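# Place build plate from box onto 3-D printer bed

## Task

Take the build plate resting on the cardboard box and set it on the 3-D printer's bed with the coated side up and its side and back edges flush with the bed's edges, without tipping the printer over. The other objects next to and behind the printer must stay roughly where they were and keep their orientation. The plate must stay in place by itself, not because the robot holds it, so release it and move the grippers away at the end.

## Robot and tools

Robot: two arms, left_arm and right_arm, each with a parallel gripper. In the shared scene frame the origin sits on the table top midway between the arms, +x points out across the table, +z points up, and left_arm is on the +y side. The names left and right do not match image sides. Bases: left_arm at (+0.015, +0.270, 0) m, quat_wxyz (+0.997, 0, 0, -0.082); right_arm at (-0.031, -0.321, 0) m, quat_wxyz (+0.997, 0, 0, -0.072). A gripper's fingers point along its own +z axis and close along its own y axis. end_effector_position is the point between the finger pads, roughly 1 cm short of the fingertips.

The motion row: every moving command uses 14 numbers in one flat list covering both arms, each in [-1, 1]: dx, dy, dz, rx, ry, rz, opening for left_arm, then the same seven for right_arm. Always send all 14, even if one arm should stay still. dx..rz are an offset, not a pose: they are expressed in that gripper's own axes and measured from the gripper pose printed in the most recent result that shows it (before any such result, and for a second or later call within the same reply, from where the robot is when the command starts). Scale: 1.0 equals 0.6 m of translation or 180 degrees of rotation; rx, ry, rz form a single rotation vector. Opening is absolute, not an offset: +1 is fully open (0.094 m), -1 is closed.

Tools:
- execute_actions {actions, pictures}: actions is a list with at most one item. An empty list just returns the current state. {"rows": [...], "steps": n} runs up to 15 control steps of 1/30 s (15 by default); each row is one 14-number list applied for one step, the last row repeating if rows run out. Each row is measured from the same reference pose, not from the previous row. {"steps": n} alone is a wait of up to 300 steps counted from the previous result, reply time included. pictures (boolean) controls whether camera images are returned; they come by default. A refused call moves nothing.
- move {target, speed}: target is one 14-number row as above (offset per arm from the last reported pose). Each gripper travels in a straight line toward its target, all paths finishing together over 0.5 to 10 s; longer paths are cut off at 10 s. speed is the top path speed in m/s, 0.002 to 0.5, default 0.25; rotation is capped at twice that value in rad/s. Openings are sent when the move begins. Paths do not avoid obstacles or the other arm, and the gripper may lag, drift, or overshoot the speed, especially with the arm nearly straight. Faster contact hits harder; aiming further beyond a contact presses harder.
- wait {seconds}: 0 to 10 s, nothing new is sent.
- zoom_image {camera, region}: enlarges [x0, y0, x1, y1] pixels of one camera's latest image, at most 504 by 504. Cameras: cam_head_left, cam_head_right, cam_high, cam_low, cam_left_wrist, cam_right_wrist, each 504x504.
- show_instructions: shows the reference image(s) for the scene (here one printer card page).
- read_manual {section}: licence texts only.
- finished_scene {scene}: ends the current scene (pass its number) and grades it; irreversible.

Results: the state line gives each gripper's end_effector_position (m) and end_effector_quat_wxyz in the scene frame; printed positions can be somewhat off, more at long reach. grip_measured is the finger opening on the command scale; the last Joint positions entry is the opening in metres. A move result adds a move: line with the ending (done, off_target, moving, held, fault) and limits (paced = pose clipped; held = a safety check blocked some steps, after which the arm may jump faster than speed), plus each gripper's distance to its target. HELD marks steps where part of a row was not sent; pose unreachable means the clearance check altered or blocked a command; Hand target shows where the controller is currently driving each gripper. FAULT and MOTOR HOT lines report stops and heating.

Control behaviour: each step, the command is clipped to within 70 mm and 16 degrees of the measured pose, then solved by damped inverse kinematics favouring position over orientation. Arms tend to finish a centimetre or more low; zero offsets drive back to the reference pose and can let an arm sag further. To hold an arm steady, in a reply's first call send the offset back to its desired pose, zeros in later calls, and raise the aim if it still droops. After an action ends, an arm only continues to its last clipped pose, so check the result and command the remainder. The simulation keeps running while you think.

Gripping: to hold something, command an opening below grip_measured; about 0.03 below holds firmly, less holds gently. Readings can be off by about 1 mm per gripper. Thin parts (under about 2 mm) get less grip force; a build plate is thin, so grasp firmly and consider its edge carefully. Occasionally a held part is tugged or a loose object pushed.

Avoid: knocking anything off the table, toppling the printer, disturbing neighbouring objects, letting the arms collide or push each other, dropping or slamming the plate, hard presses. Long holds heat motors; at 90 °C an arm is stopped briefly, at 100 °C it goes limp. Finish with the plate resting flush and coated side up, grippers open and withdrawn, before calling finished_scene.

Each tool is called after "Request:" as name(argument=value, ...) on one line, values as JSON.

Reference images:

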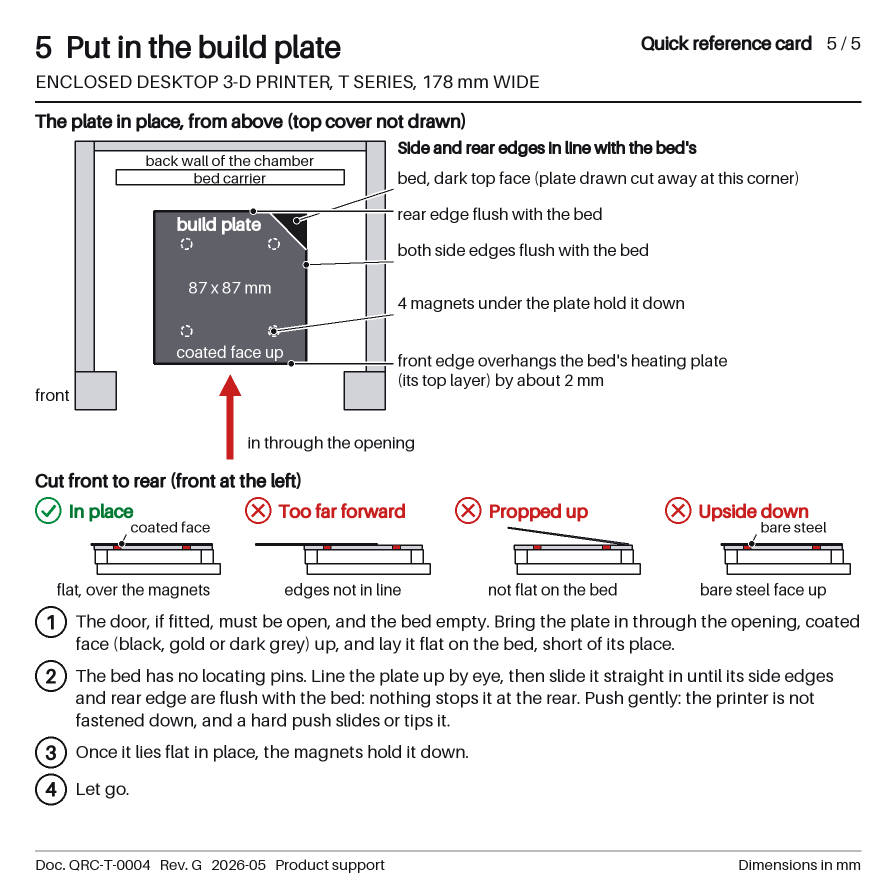

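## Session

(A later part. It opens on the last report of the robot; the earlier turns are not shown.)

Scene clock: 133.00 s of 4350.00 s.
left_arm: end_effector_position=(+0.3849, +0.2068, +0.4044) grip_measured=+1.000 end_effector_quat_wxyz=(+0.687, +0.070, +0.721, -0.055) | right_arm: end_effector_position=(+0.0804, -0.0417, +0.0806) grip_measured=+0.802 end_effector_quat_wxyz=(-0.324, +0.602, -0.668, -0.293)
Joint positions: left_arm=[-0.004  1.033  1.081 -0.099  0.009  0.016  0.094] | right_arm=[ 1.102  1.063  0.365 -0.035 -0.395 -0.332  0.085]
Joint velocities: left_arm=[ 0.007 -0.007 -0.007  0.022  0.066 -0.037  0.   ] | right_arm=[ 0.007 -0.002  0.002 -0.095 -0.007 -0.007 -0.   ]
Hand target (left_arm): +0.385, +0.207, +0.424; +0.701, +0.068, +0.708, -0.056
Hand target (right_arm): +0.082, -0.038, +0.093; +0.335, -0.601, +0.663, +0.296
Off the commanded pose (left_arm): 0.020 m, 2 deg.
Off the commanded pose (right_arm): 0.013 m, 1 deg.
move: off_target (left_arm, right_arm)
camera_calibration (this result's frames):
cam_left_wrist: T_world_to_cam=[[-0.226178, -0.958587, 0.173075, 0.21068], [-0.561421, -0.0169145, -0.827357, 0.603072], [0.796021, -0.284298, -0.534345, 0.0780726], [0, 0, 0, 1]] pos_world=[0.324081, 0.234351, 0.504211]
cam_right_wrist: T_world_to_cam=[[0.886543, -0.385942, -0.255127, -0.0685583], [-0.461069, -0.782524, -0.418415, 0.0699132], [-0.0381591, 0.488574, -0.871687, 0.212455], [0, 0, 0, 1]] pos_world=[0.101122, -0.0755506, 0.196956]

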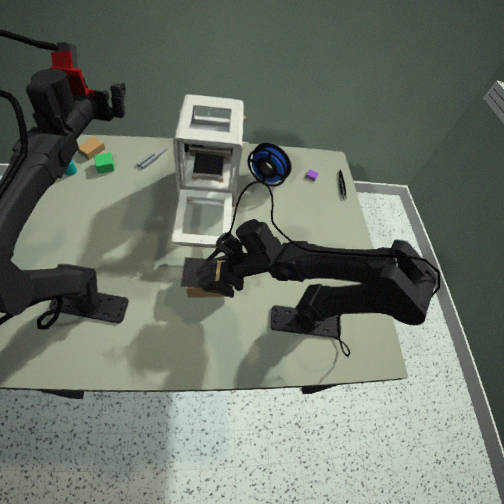

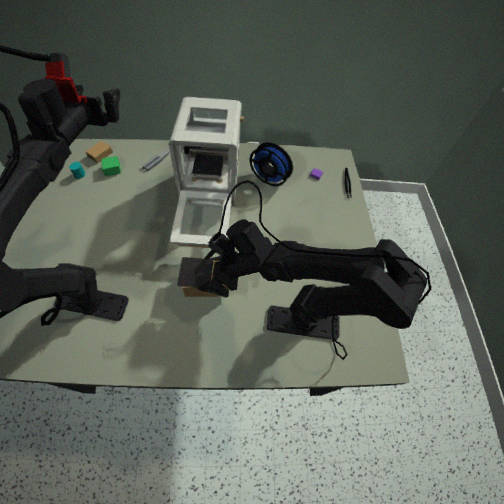

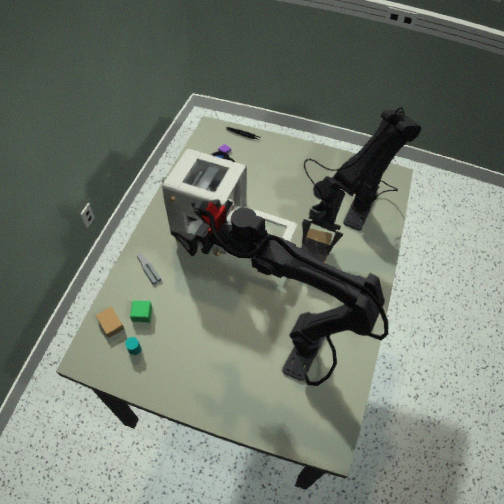

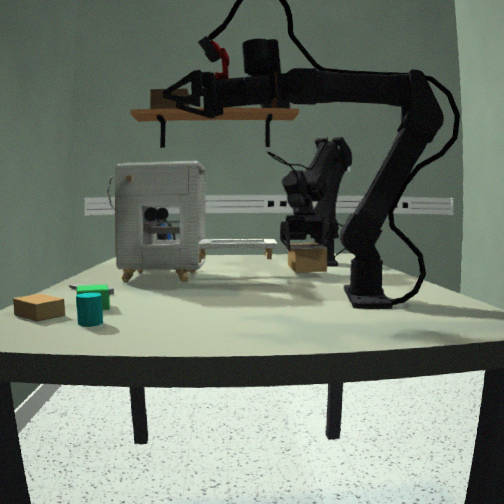

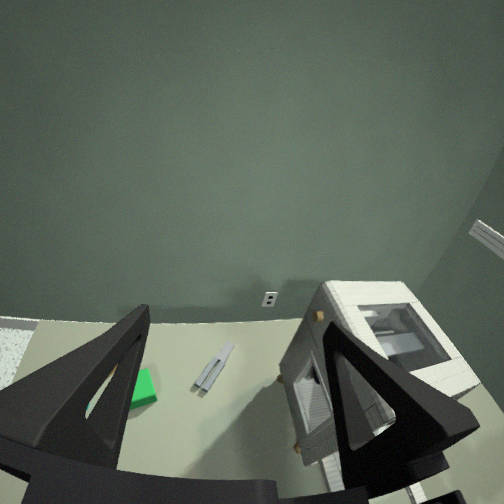

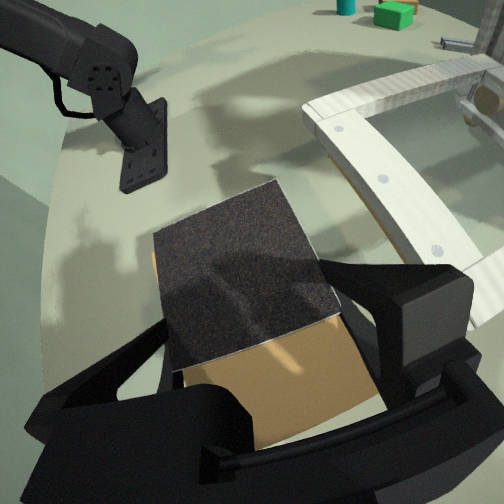

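Request:
move(target=[-0.03,0,0,0,-0.01,0,1, 0.031,0,0.026,0,0,0,0.79], speed=0.02)

Request:
zoom_image(camera="cam_low", region=[265, 205, 345, 285])

Scene clock: 140.93 s of 4350.00 s.
left_arm: end_effector_position=(+0.3848, +0.2068, +0.4027) grip_measured=+1.000 end_effector_quat_wxyz=(+0.684, +0.070, +0.724, -0.055) | right_arm: end_effector_position=(+0.0827, -0.0385, +0.0630) grip_measured=+0.802 end_effector_quat_wxyz=(-0.331, +0.601, -0.665, -0.295)
Joint positions: left_arm=[-0.004  1.033  1.081 -0.106  0.009  0.016  0.094] | right_arm=[ 1.102  1.144  0.309  0.115 -0.395 -0.332  0.085]
Joint velocities: left_arm=[-0.012 -0.002  0.007  0.022 -0.007  0.007  0.   ] | right_arm=[-0.007  0.012 -0.017  0.022  0.022  0.081  0.   ]
Hand target (left_arm): +0.385, +0.207, +0.422; +0.698, +0.069, +0.710, -0.056
Hand target (right_arm): +0.081, -0.041, +0.056; +0.324, -0.602, +0.668, +0.293
Off the commanded pose (left_arm): 0.020 m, 2 deg.
Off the commanded pose (right_arm): 0.007 m, 1 deg.
After step 90, 3.57 s passed at rest.
move: off_target (left_arm)
camera_calibration (this result's frames):
cam_left_wrist: T_world_to_cam=[[-0.225004, -0.958785, 0.173505, 0.210385], [-0.56701, -0.0159694, -0.823556, 0.602035], [0.792384, -0.283683, -0.540048, 0.0808085], [0, 0, 0, 1]] pos_world=[0.324666, 0.234252, 0.502947]
cam_right_wrist: T_world_to_cam=[[0.888606, -0.383014, -0.252347, -0.0740747], [-0.457616, -0.777623, -0.43115, 0.0668211], [-0.0310943, 0.498601, -0.866274, 0.195013], [0, 0, 0, 1]] pos_world=[0.102465, -0.0736436, 0.179052]

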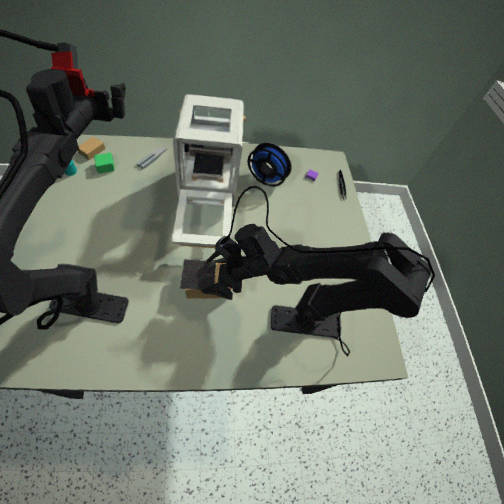

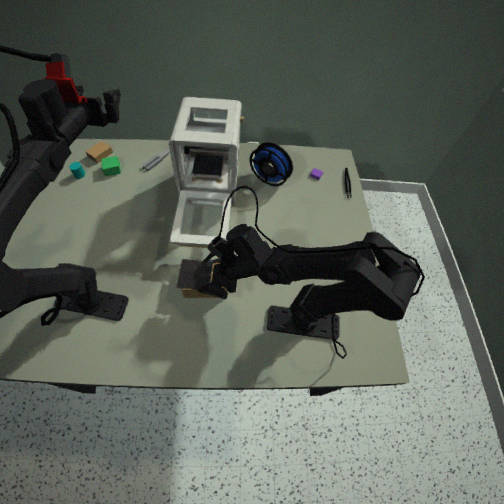

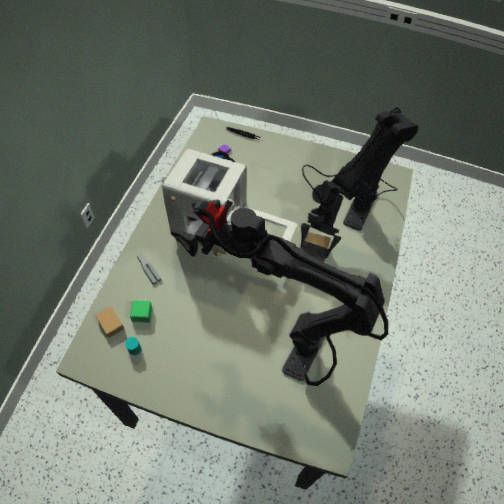

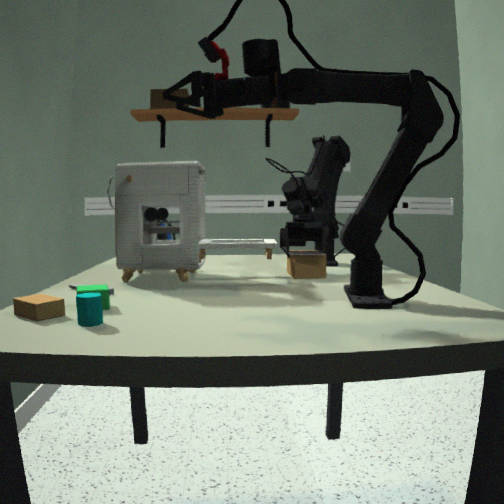

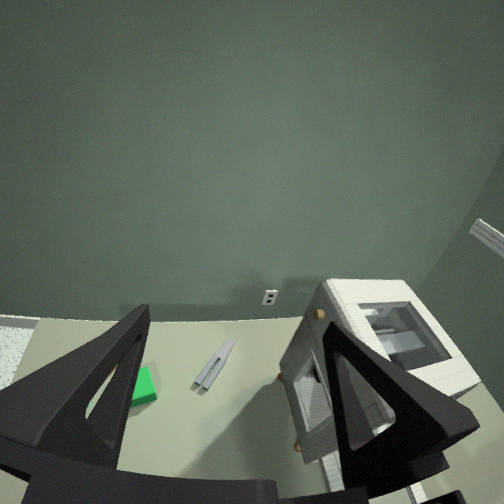

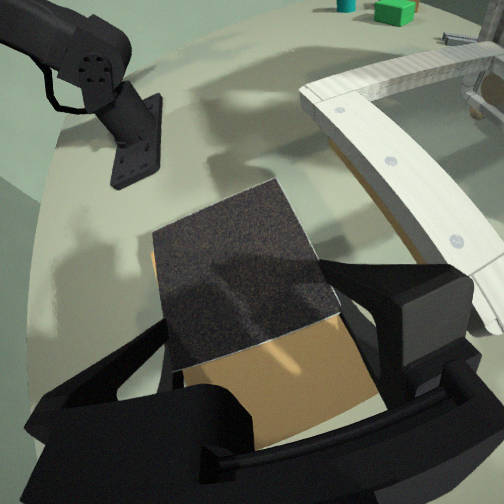

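Region (265, 205, 345, 285) of cam_low's 504x504 image, scaled by 6.300, with more detail than that image has.

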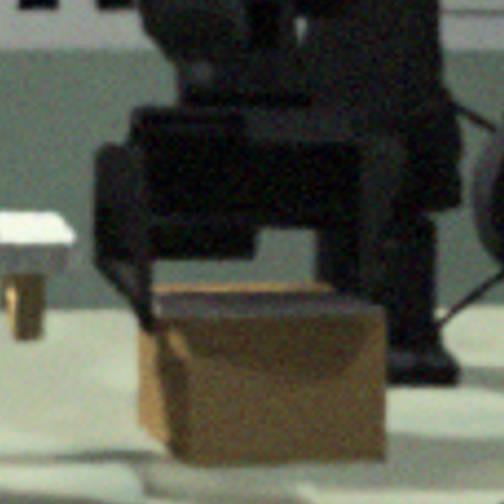

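Request:
move(target=[-0.03,0,0,0,-0.01,0,1, 0.0,0.0,0.0,-0.03,0,-0.023,0.87], speed=0.03)

Request:
zoom_image(camera="cam_right_wrist", region=[130, 170, 390, 430])

Scene clock: 148.67 s of 4350.00 s.
left_arm: end_effector_position=(+0.3847, +0.2068, +0.4011) grip_measured=+1.000 end_effector_quat_wxyz=(+0.682, +0.070, +0.726, -0.055) | right_arm: end_effector_position=(+0.0832, -0.0397, +0.0614) grip_measured=+0.868 end_effector_quat_wxyz=(-0.320, +0.637, -0.630, -0.308)
Joint positions: left_arm=[-0.004  1.033  1.081 -0.112  0.009  0.016  0.094] | right_arm=[ 1.031  1.192  0.336  0.086 -0.517 -0.472  0.088]
Joint velocities: left_arm=[ 0.002 -0.002 -0.022  0.022  0.007  0.007  0.   ] | right_arm=[ 0.007  0.012  0.007 -0.037  0.007 -0.11  -0.   ]
Hand target (left_arm): +0.385, +0.207, +0.420; +0.696, +0.069, +0.713, -0.056
Hand target (right_arm): +0.083, -0.039, +0.063; -0.313, +0.640, -0.629, -0.313
Off the commanded pose (left_arm): 0.020 m, 2 deg.
Off the commanded pose (right_arm): 0.002 m, 1 deg.
After step 90, 2.53 s passed at rest.
move: off_target (left_arm)
camera_calibration (this result's frames):
cam_left_wrist: T_world_to_cam=[[-0.223894, -0.958973, 0.173903, 0.21011], [-0.572264, -0.0150807, -0.819931, 0.601038], [0.788914, -0.283096, -0.54541, 0.083386], [0, 0, 0, 1]] pos_world=[0.32521, 0.23416, 0.50175]
cam_right_wrist: T_world_to_cam=[[0.927075, -0.287802, -0.240212, -0.0755223], [-0.368175, -0.81963, -0.438924, 0.0567355], [-0.0705615, 0.495355, -0.86582, 0.197392], [0, 0, 0, 1]] pos_world=[0.104832, -0.0730124, 0.177667]

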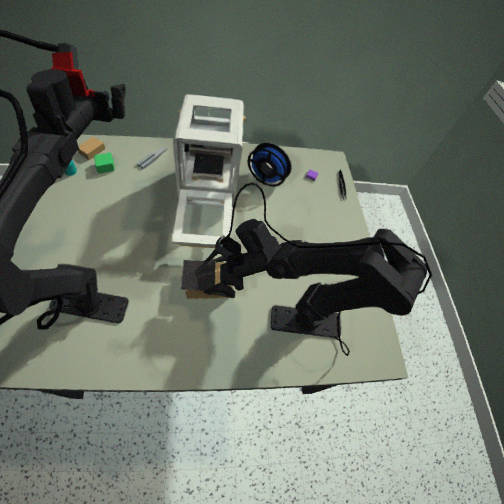

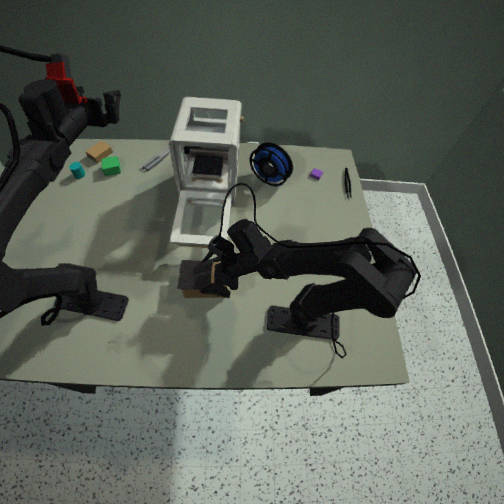

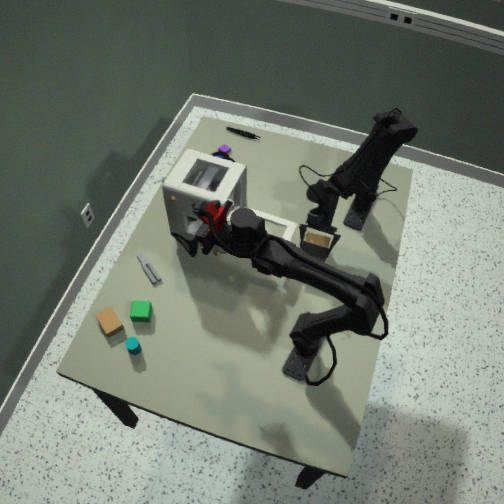

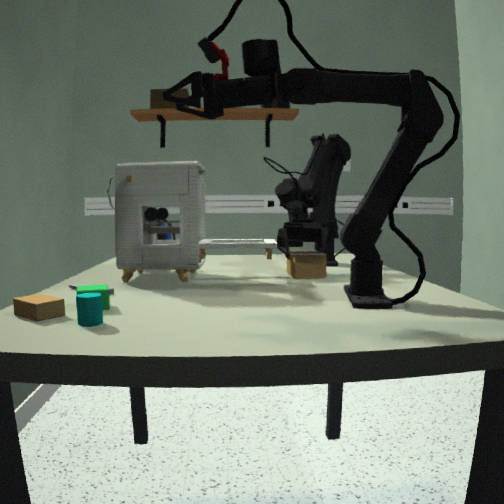

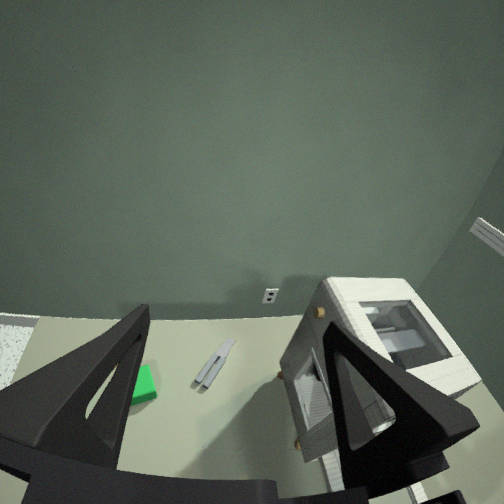

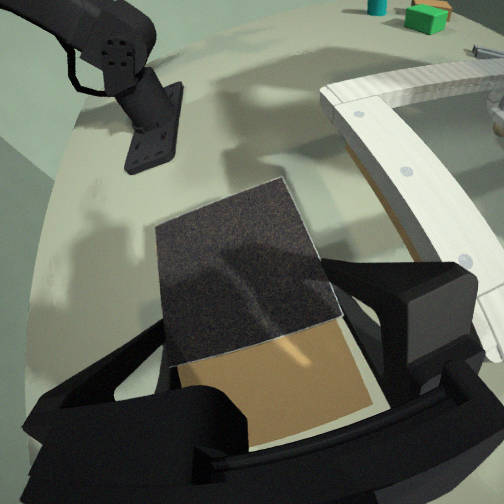

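Region (130, 170, 390, 430) of cam_right_wrist's 504x504 image, scaled by 1.938, with more detail than that image has.

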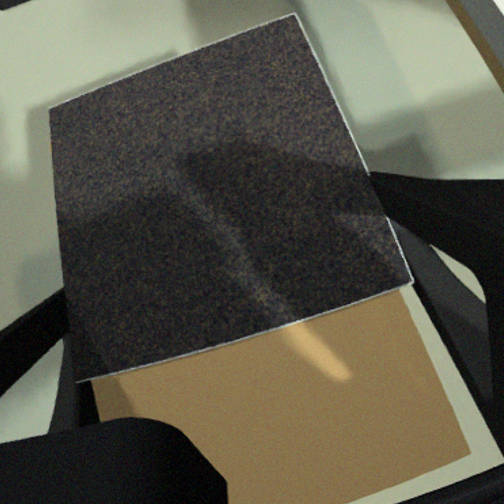

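Now the plate overhangs both sides. Close and lift.

Request:
execute_actions(actions=[{"rows":[[-0.03,0,0,0,-0.01,0,1, 0,0,0,0,0,0,0.85],[-0.03,0,0,0,-0.01,0,1, 0,0,0,0,0,0,0.84],[-0.03,0,0,0,-0.01,0,1, 0,0,0,0,0,0,0.83],[-0.03,0,0,0,-0.01,0,1, 0,0,0,0,0,0,0.82],[-0.03,0,0,0,-0.01,0,1, 0,0,0,0,0,0,0.81],[-0.03,0,0,0,-0.01,0,1, 0,0,0,0,0,0,0.80],[-0.03,0,0,0,-0.01,0,1, 0,0,0,0,0,0,0.79]],"steps":15}], pictures=false)

Request:
move(target=[0,0,0,0,0,0,1, -0.045,0,-0.035,0,0,0,0.79], speed=0.03)

Request:
zoom_image(camera="cam_low", region=[265, 205, 345, 285])

Scene clock: 154.90 s of 4350.00 s.
left_arm: end_effector_position=(+0.3846, +0.2068, +0.3995) grip_measured=+1.000 end_effector_quat_wxyz=(+0.680, +0.070, +0.728, -0.055) | right_arm: end_effector_position=(+0.0828, -0.0398, +0.0613) grip_measured=+0.799 end_effector_quat_wxyz=(-0.320, +0.638, -0.629, -0.308)
Joint positions: left_arm=[-0.004  1.033  1.081 -0.119  0.009  0.016  0.094] | right_arm=[ 1.031  1.192  0.336  0.085 -0.518 -0.475  0.084]
Joint velocities: left_arm=[-0.012 -0.002  0.002  0.007  0.037  0.066  0.   ] | right_arm=[-0.007 -0.002 -0.007  0.022  0.022  0.022 -0.   ]
Hand target (left_arm): +0.385, +0.207, +0.419; +0.693, +0.069, +0.715, -0.056
Hand target (right_arm): +0.083, -0.040, +0.061; -0.320, +0.637, -0.630, -0.308
Off the commanded pose (left_arm): 0.020 m, 2 deg.
Off the commanded pose (right_arm): 0.000 m, 0 deg.
Steps of this call (steps 1 to 90: nothing new was sent; then 2.73 s passed at rest; steps 91 to 105: all 15 steps of this action). Readings (end_effector_position):
91: left_arm (+0.3847, +0.2068, +0.4009) | right_arm (+0.0828, -0.0398, +0.0613)
92: left_arm (+0.3847, +0.2068, +0.4007) | right_arm (+0.0828, -0.0398, +0.0613)
94: left_arm (+0.3846, +0.2068, +0.4003) | right_arm (+0.0828, -0.0398, +0.0613)
98: left_arm (+0.3846, +0.2068, +0.3997) | right_arm (+0.0828, -0.0398, +0.0613)
105: the state above

Scene clock: 156.53 s of 4350.00 s.
left_arm: end_effector_position=(+0.3845, +0.2068, +0.3984) grip_measured=+1.000 end_effector_quat_wxyz=(+0.678, +0.070, +0.730, -0.055) | right_arm: end_effector_position=(+0.0806, -0.0426, +0.0849) grip_measured=+0.799 end_effector_quat_wxyz=(-0.312, +0.638, -0.633, -0.307)
Joint positions: left_arm=[-0.004  1.033  1.081 -0.123  0.009  0.016  0.094] | right_arm=[ 1.031  1.099  0.413 -0.103 -0.518 -0.475  0.084]
Joint velocities: left_arm=[ 0.012 -0.007 -0.022 -0.051 -0.022 -0.022  0.   ] | right_arm=[-0.007  0.007  0.012 -0.11  -0.007  0.037  0.   ]
Hand target (left_arm): +0.385, +0.207, +0.399; +0.679, +0.070, +0.728, -0.055
Hand target (right_arm): +0.081, -0.040, +0.096; -0.320, +0.638, -0.629, -0.308
Off the commanded pose (left_arm): 0.001 m, 0 deg.
Off the commanded pose (right_arm): 0.011 m, 1 deg.
move: off_target (right_arm)
camera_calibration (this result's frames):
cam_left_wrist: T_world_to_cam=[[-0.221993, -0.959295, 0.174565, 0.209647], [-0.581174, -0.0135739, -0.813666, 0.599298], [0.782915, -0.282081, -0.554504, 0.0877686], [0, 0, 0, 1]] pos_world=[0.326121, 0.234006, 0.499699]
cam_right_wrist: T_world_to_cam=[[0.925296, -0.288866, -0.245731, -0.0677259], [-0.370496, -0.826909, -0.423031, 0.0622894], [-0.0809981, 0.482471, -0.872159, 0.219887], [0, 0, 0, 1]] pos_world=[0.103555, -0.0741454, 0.201485]

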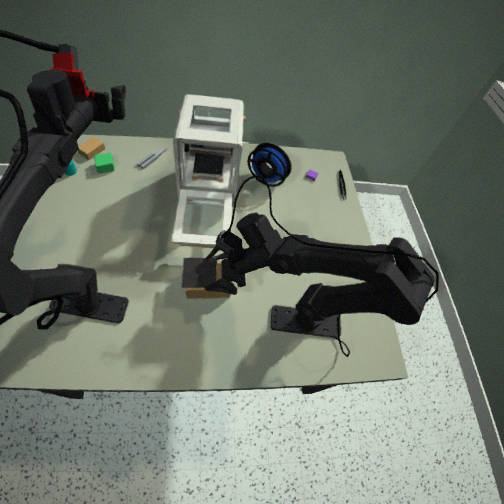

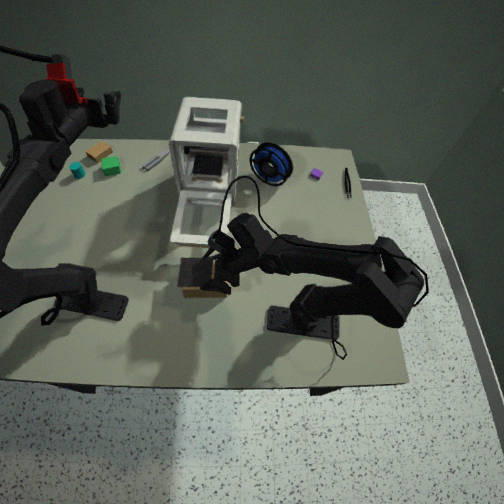

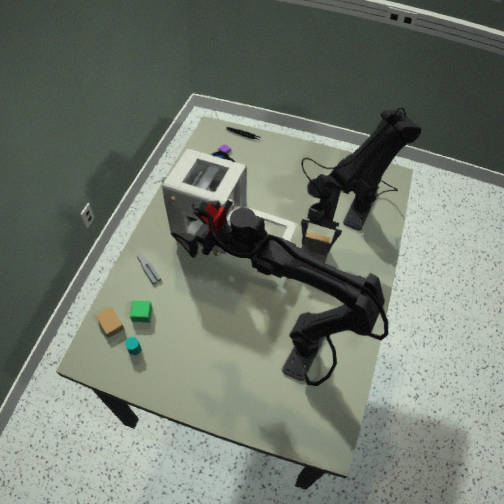

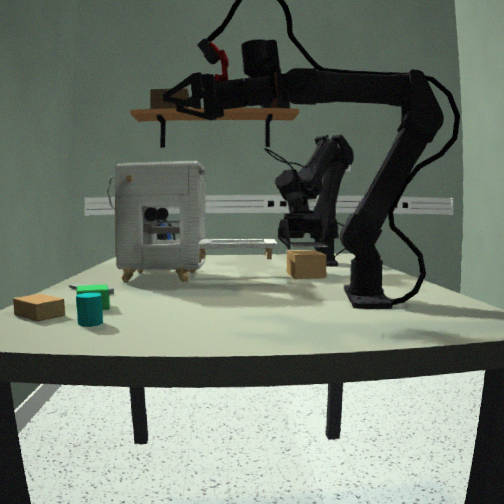

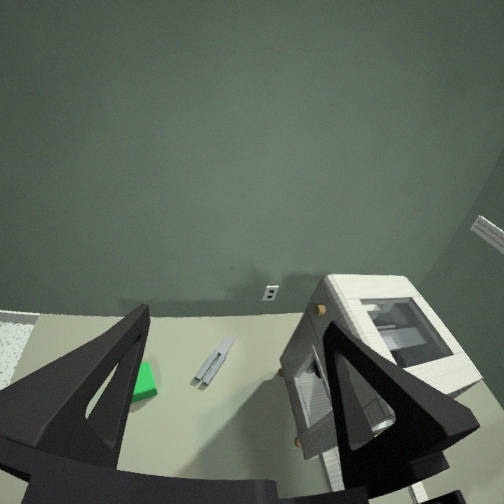

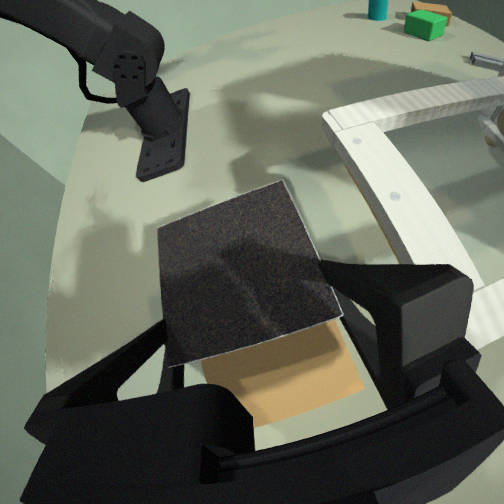

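Region (265, 205, 345, 285) of cam_low's 504x504 image, scaled by 6.300, with more detail than that image has.

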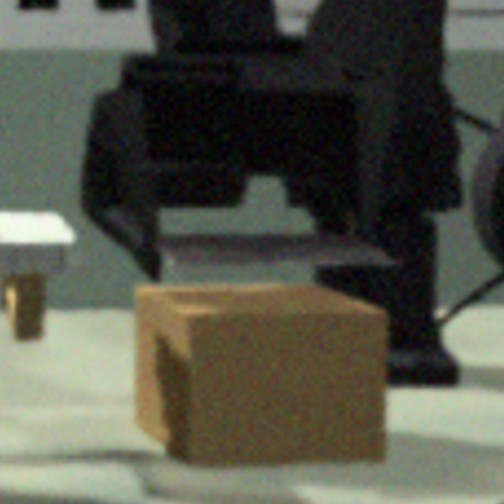

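Request:
move(target=[0,0,0,0,0,0,1, -0.144,-0.002,-0.113,0,0,0,0.77], speed=0.1)

Scene clock: 163.43 s of 4350.00 s.
left_arm: end_effector_position=(+0.3844, +0.2069, +0.3973) grip_measured=+1.000 end_effector_quat_wxyz=(+0.676, +0.070, +0.731, -0.055) | right_arm: end_effector_position=(+0.0814, -0.0423, +0.1840) grip_measured=+0.781 end_effector_quat_wxyz=(-0.302, +0.638, -0.639, -0.305)
Joint positions: left_arm=[-0.004  1.033  1.081 -0.127  0.009  0.016  0.094] | right_arm=[ 1.031  1.009  0.79  -0.591 -0.515 -0.472  0.084]
Joint velocities: left_arm=[ 0.007  0.002 -0.017  0.037 -0.022 -0.022  0.   ] | right_arm=[ 0.007 -0.012 -0.012 -0.022 -0.081  0.007  0.001]
Hand target (left_arm): +0.385, +0.207, +0.398; +0.678, +0.070, +0.730, -0.055
Hand target (right_arm): +0.079, -0.042, +0.195; -0.312, +0.638, -0.633, -0.307
Off the commanded pose (left_arm): 0.001 m, 0 deg.
Off the commanded pose (right_arm): 0.011 m, 1 deg.
After step 90, 2.17 s passed at rest.
move: off_target (right_arm)
camera_calibration (this result's frames):
cam_left_wrist: T_world_to_cam=[[-0.22127, -0.959417, 0.174811, 0.209474], [-0.584536, -0.0130054, -0.811264, 0.598626], [0.780614, -0.281692, -0.557936, 0.0894261], [0, 0, 0, 1]] pos_world=[0.326461, 0.233949, 0.498919]
cam_right_wrist: T_world_to_cam=[[0.920719, -0.296629, -0.25355, -0.0425519], [-0.379372, -0.832596, -0.40356, 0.101688], [-0.091397, 0.467755, -0.87912, 0.307701], [0, 0, 0, 1]] pos_world=[0.105879, -0.0718861, 0.300754]

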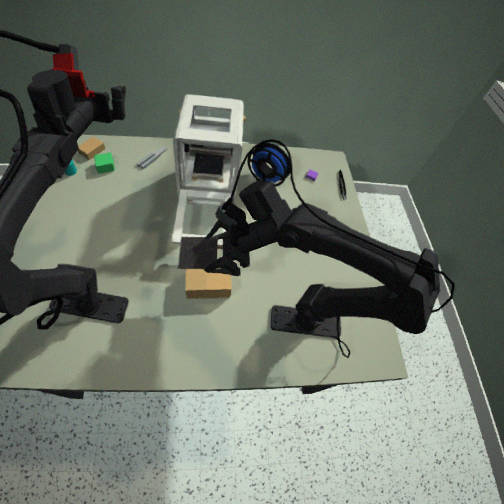

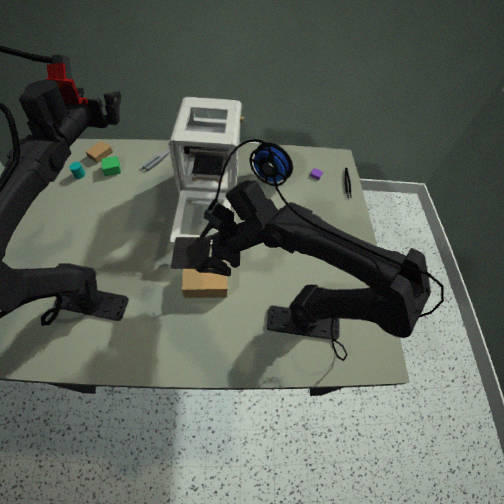

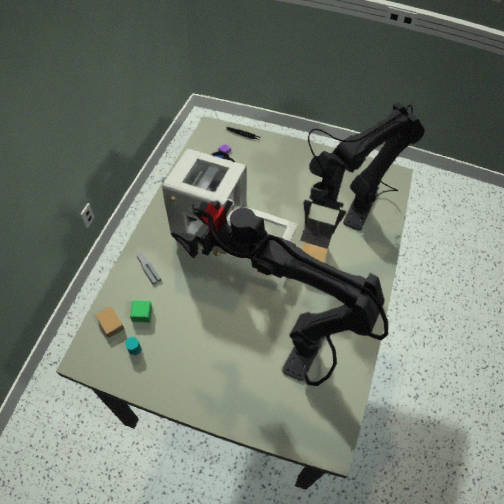

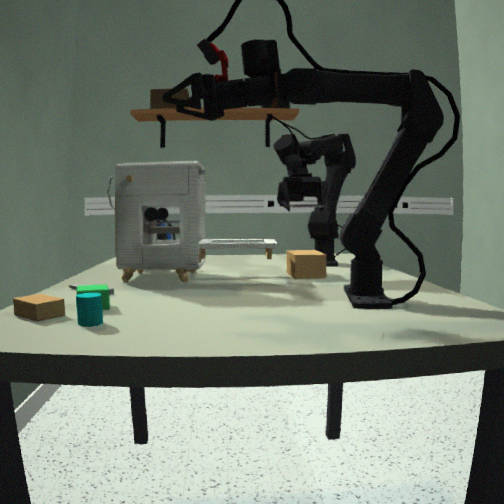

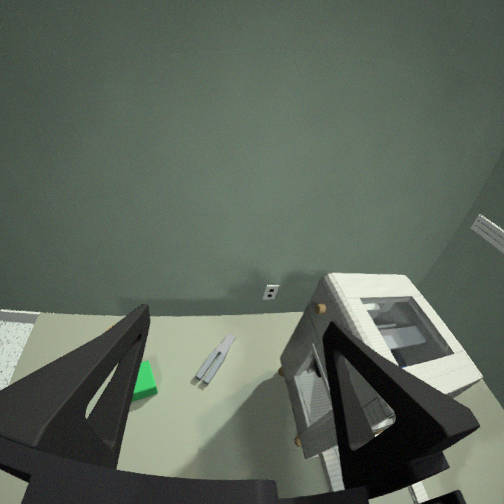

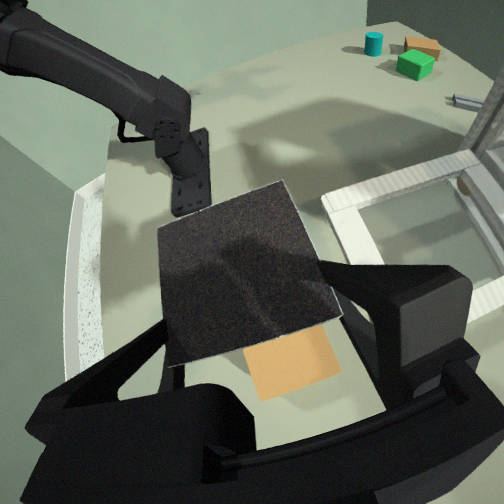

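Request:
move(target=[0,0,0,0,0,0,1, -0.020,-0.232,0.0095,0.410,-0.015,0.314,0.77], speed=0.2)

Scene clock: 173.37 s of 4350.00 s.
left_arm: end_effector_position=(+0.3843, +0.2069, +0.3963) grip_measured=+1.000 end_effector_quat_wxyz=(+0.675, +0.071, +0.733, -0.055) | right_arm: end_effector_position=(+0.2150, -0.0243, +0.1814) grip_measured=+0.781 end_effector_quat_wxyz=(+0.447, +0.019, +0.894, +0.008)
Joint positions: left_arm=[-0.004  1.033  1.081 -0.132  0.009  0.016  0.094] | right_arm=[ 1.377  1.631  1.274 -0.801  0.856  1.084  0.084]
Joint velocities: left_arm=[-0.012 -0.002  0.007 -0.066 -0.022  0.037  0.   ] | right_arm=[ 0.007  0.012  0.002  0.037  0.007 -0.022 -0.001]
Hand target (left_arm): +0.384, +0.207, +0.397; +0.676, +0.070, +0.731, -0.055
Hand target (right_arm): +0.220, -0.028, +0.187; +0.458, +0.026, +0.889, -0.005
Off the commanded pose (left_arm): 0.001 m, 0 deg.
Off the commanded pose (right_arm): 0.011 m, 2 deg.
After step 90, 2.27 s passed at rest.
move: off_target (right_arm)
camera_calibration (this result's frames):
cam_left_wrist: T_world_to_cam=[[-0.220547, -0.959539, 0.175054, 0.209302], [-0.587887, -0.0124386, -0.808847, 0.597946], [0.778298, -0.2813, -0.561357, 0.0910809], [0, 0, 0, 1]] pos_world=[0.326798, 0.233892, 0.498137]
cam_right_wrist: T_world_to_cam=[[-0.311115, -0.905413, -0.288852, 0.0955428], [-0.805861, 0.41244, -0.424831, 0.292051], [0.503781, 0.100603, -0.857953, 0.168517], [0, 0, 0, 1]] pos_world=[0.180181, -0.0509012, 0.29625]

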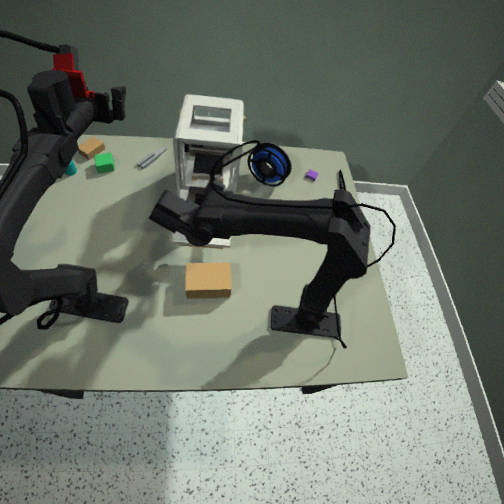

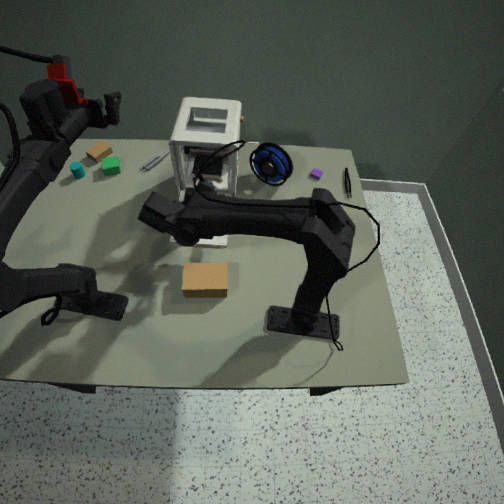

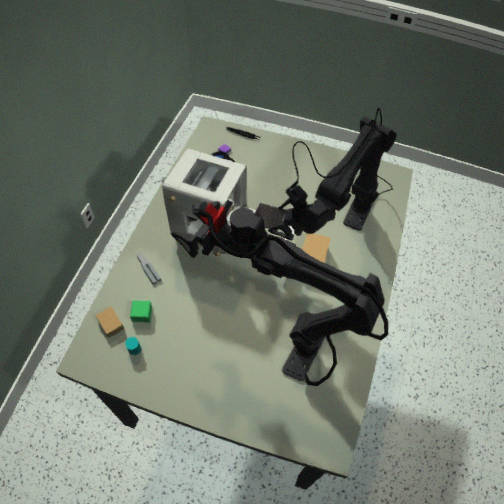

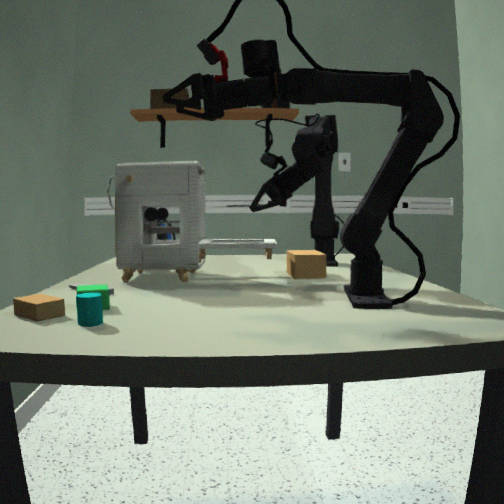

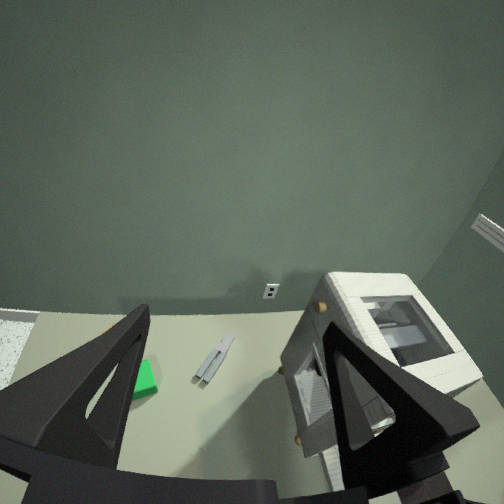

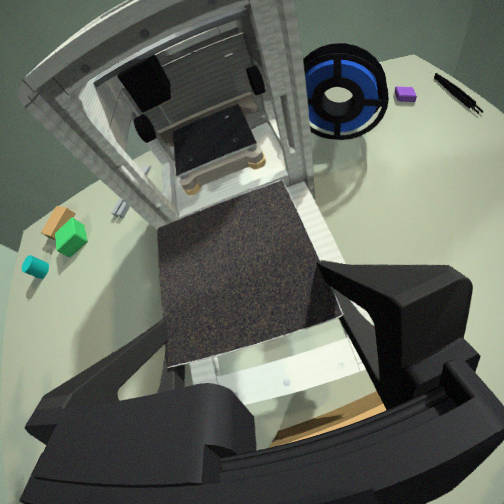

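Request:
zoom_image(camera="cam_right_wrist", region=[130, 80, 310, 260])

Request:
zoom_image(camera="cam_low", region=[130, 140, 310, 260])

Region (130, 80, 310, 260) of cam_right_wrist's 504x504 image, scaled by 2.800, with more detail than that image has.

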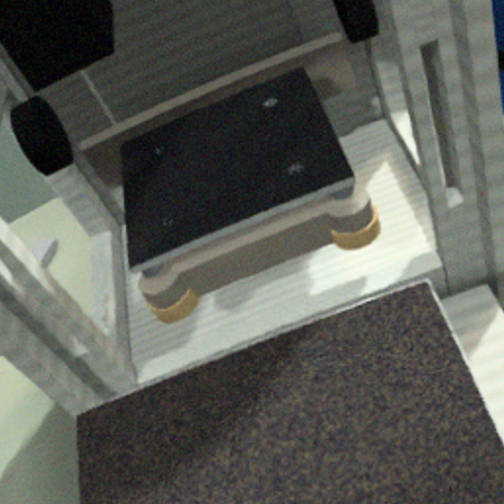

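Region (130, 140, 310, 260) of cam_low's 504x504 image, scaled by 2.800, with more detail than that image has.

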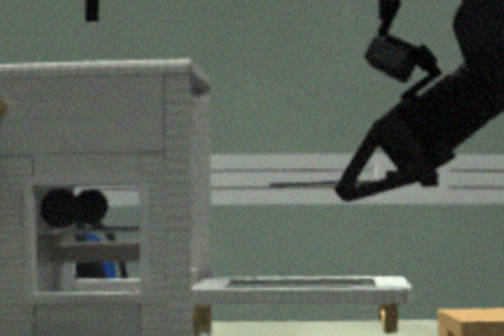

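Request:
move(target=[0,0,0,0,0,0,1, -0.0957,-0.004,0.1885,0,0,0,0.77], speed=0.08)

Request:
zoom_image(camera="cam_low", region=[130, 140, 310, 260])

Scene clock: 195.73 s of 4350.00 s.
left_arm: end_effector_position=(+0.3843, +0.2069, +0.3952) grip_measured=+1.000 end_effector_quat_wxyz=(+0.673, +0.071, +0.734, -0.055) | right_arm: end_effector_position=(+0.3343, -0.0335, +0.1526) grip_measured=+0.781 end_effector_quat_wxyz=(+0.440, +0.015, +0.898, +0.001)
Joint positions: left_arm=[-0.004  1.033  1.081 -0.136  0.009  0.016  0.094] | right_arm=[ 1.052  1.791  1.315 -0.432  0.681  0.699  0.084]
Joint velocities: left_arm=[-0.007  0.007  0.002  0.007 -0.066 -0.037  0.   ] | right_arm=[-0.002  0.007 -0.002 -0.007 -0.037 -0.022 -0.   ]
Hand target (left_arm): +0.384, +0.207, +0.396; +0.675, +0.071, +0.733, -0.055
Hand target (right_arm): +0.341, -0.030, +0.160; +0.449, +0.018, +0.893, +0.008
Off the commanded pose (left_arm): 0.001 m, 0 deg.
Off the commanded pose (right_arm): 0.010 m, 1 deg.
After step 90, 17.37 s passed at rest.
move: done
camera_calibration (this result's frames):
cam_left_wrist: T_world_to_cam=[[-0.219822, -0.959662, 0.175293, 0.209131], [-0.591229, -0.0118735, -0.806417, 0.59726], [0.775968, -0.280906, -0.56477, 0.092733], [0, 0, 0, 1]] pos_world=[0.327131, 0.233836, 0.497354]
cam_right_wrist: T_world_to_cam=[[-0.314318, -0.909935, -0.270596, 0.114173], [-0.813056, 0.405175, -0.418058, 0.380941], [0.490045, 0.0886065, -0.867182, 0.0901735], [0, 0, 0, 1]] pos_world=[0.301424, -0.0584475, 0.268347]

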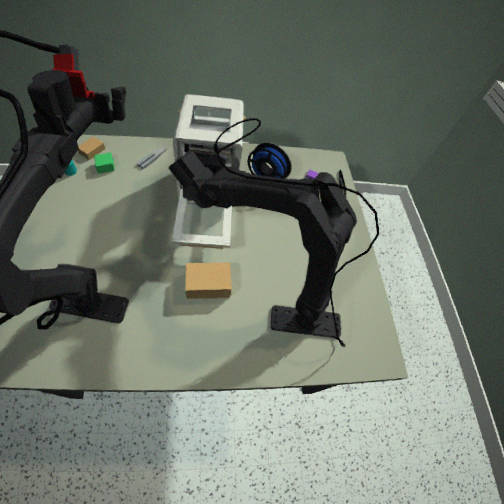

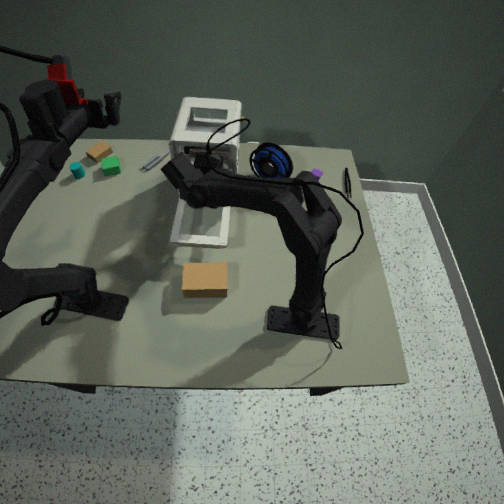

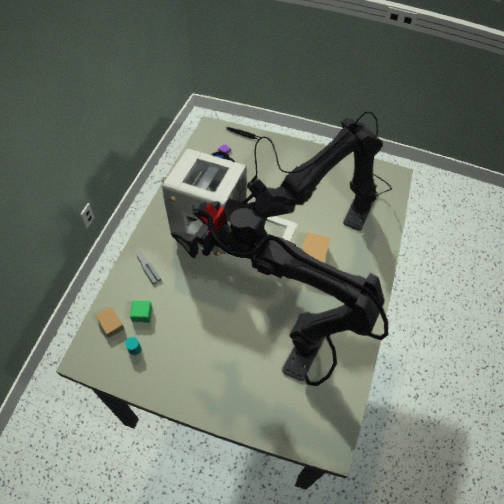

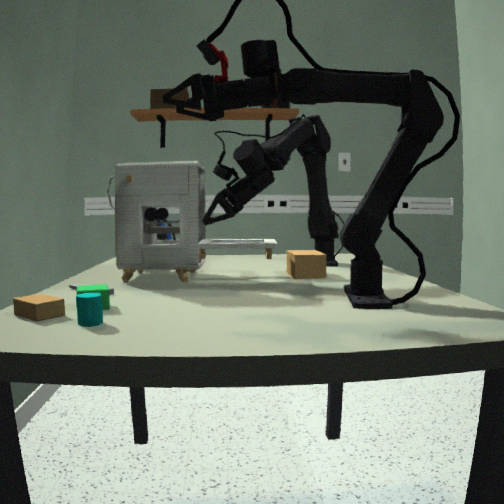

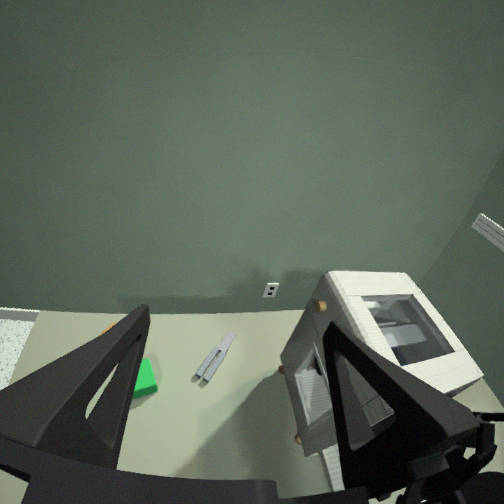

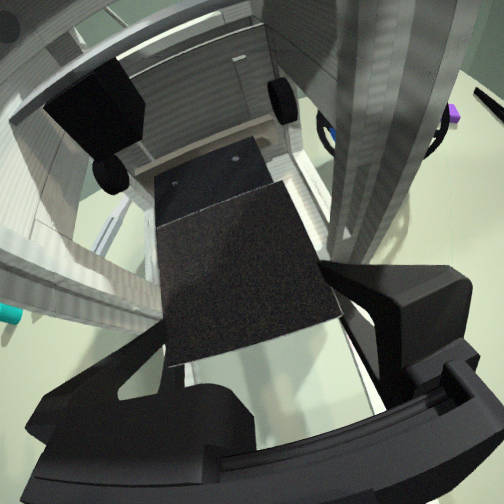

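Region (130, 140, 310, 260) of cam_low's 504x504 image, scaled by 2.800, with more detail than that image has.

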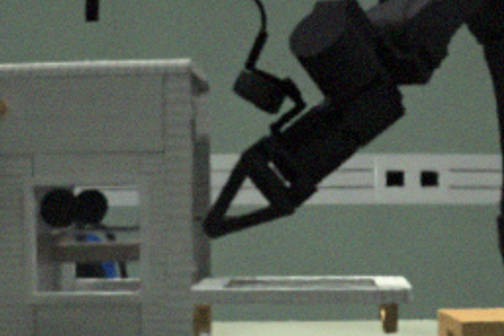

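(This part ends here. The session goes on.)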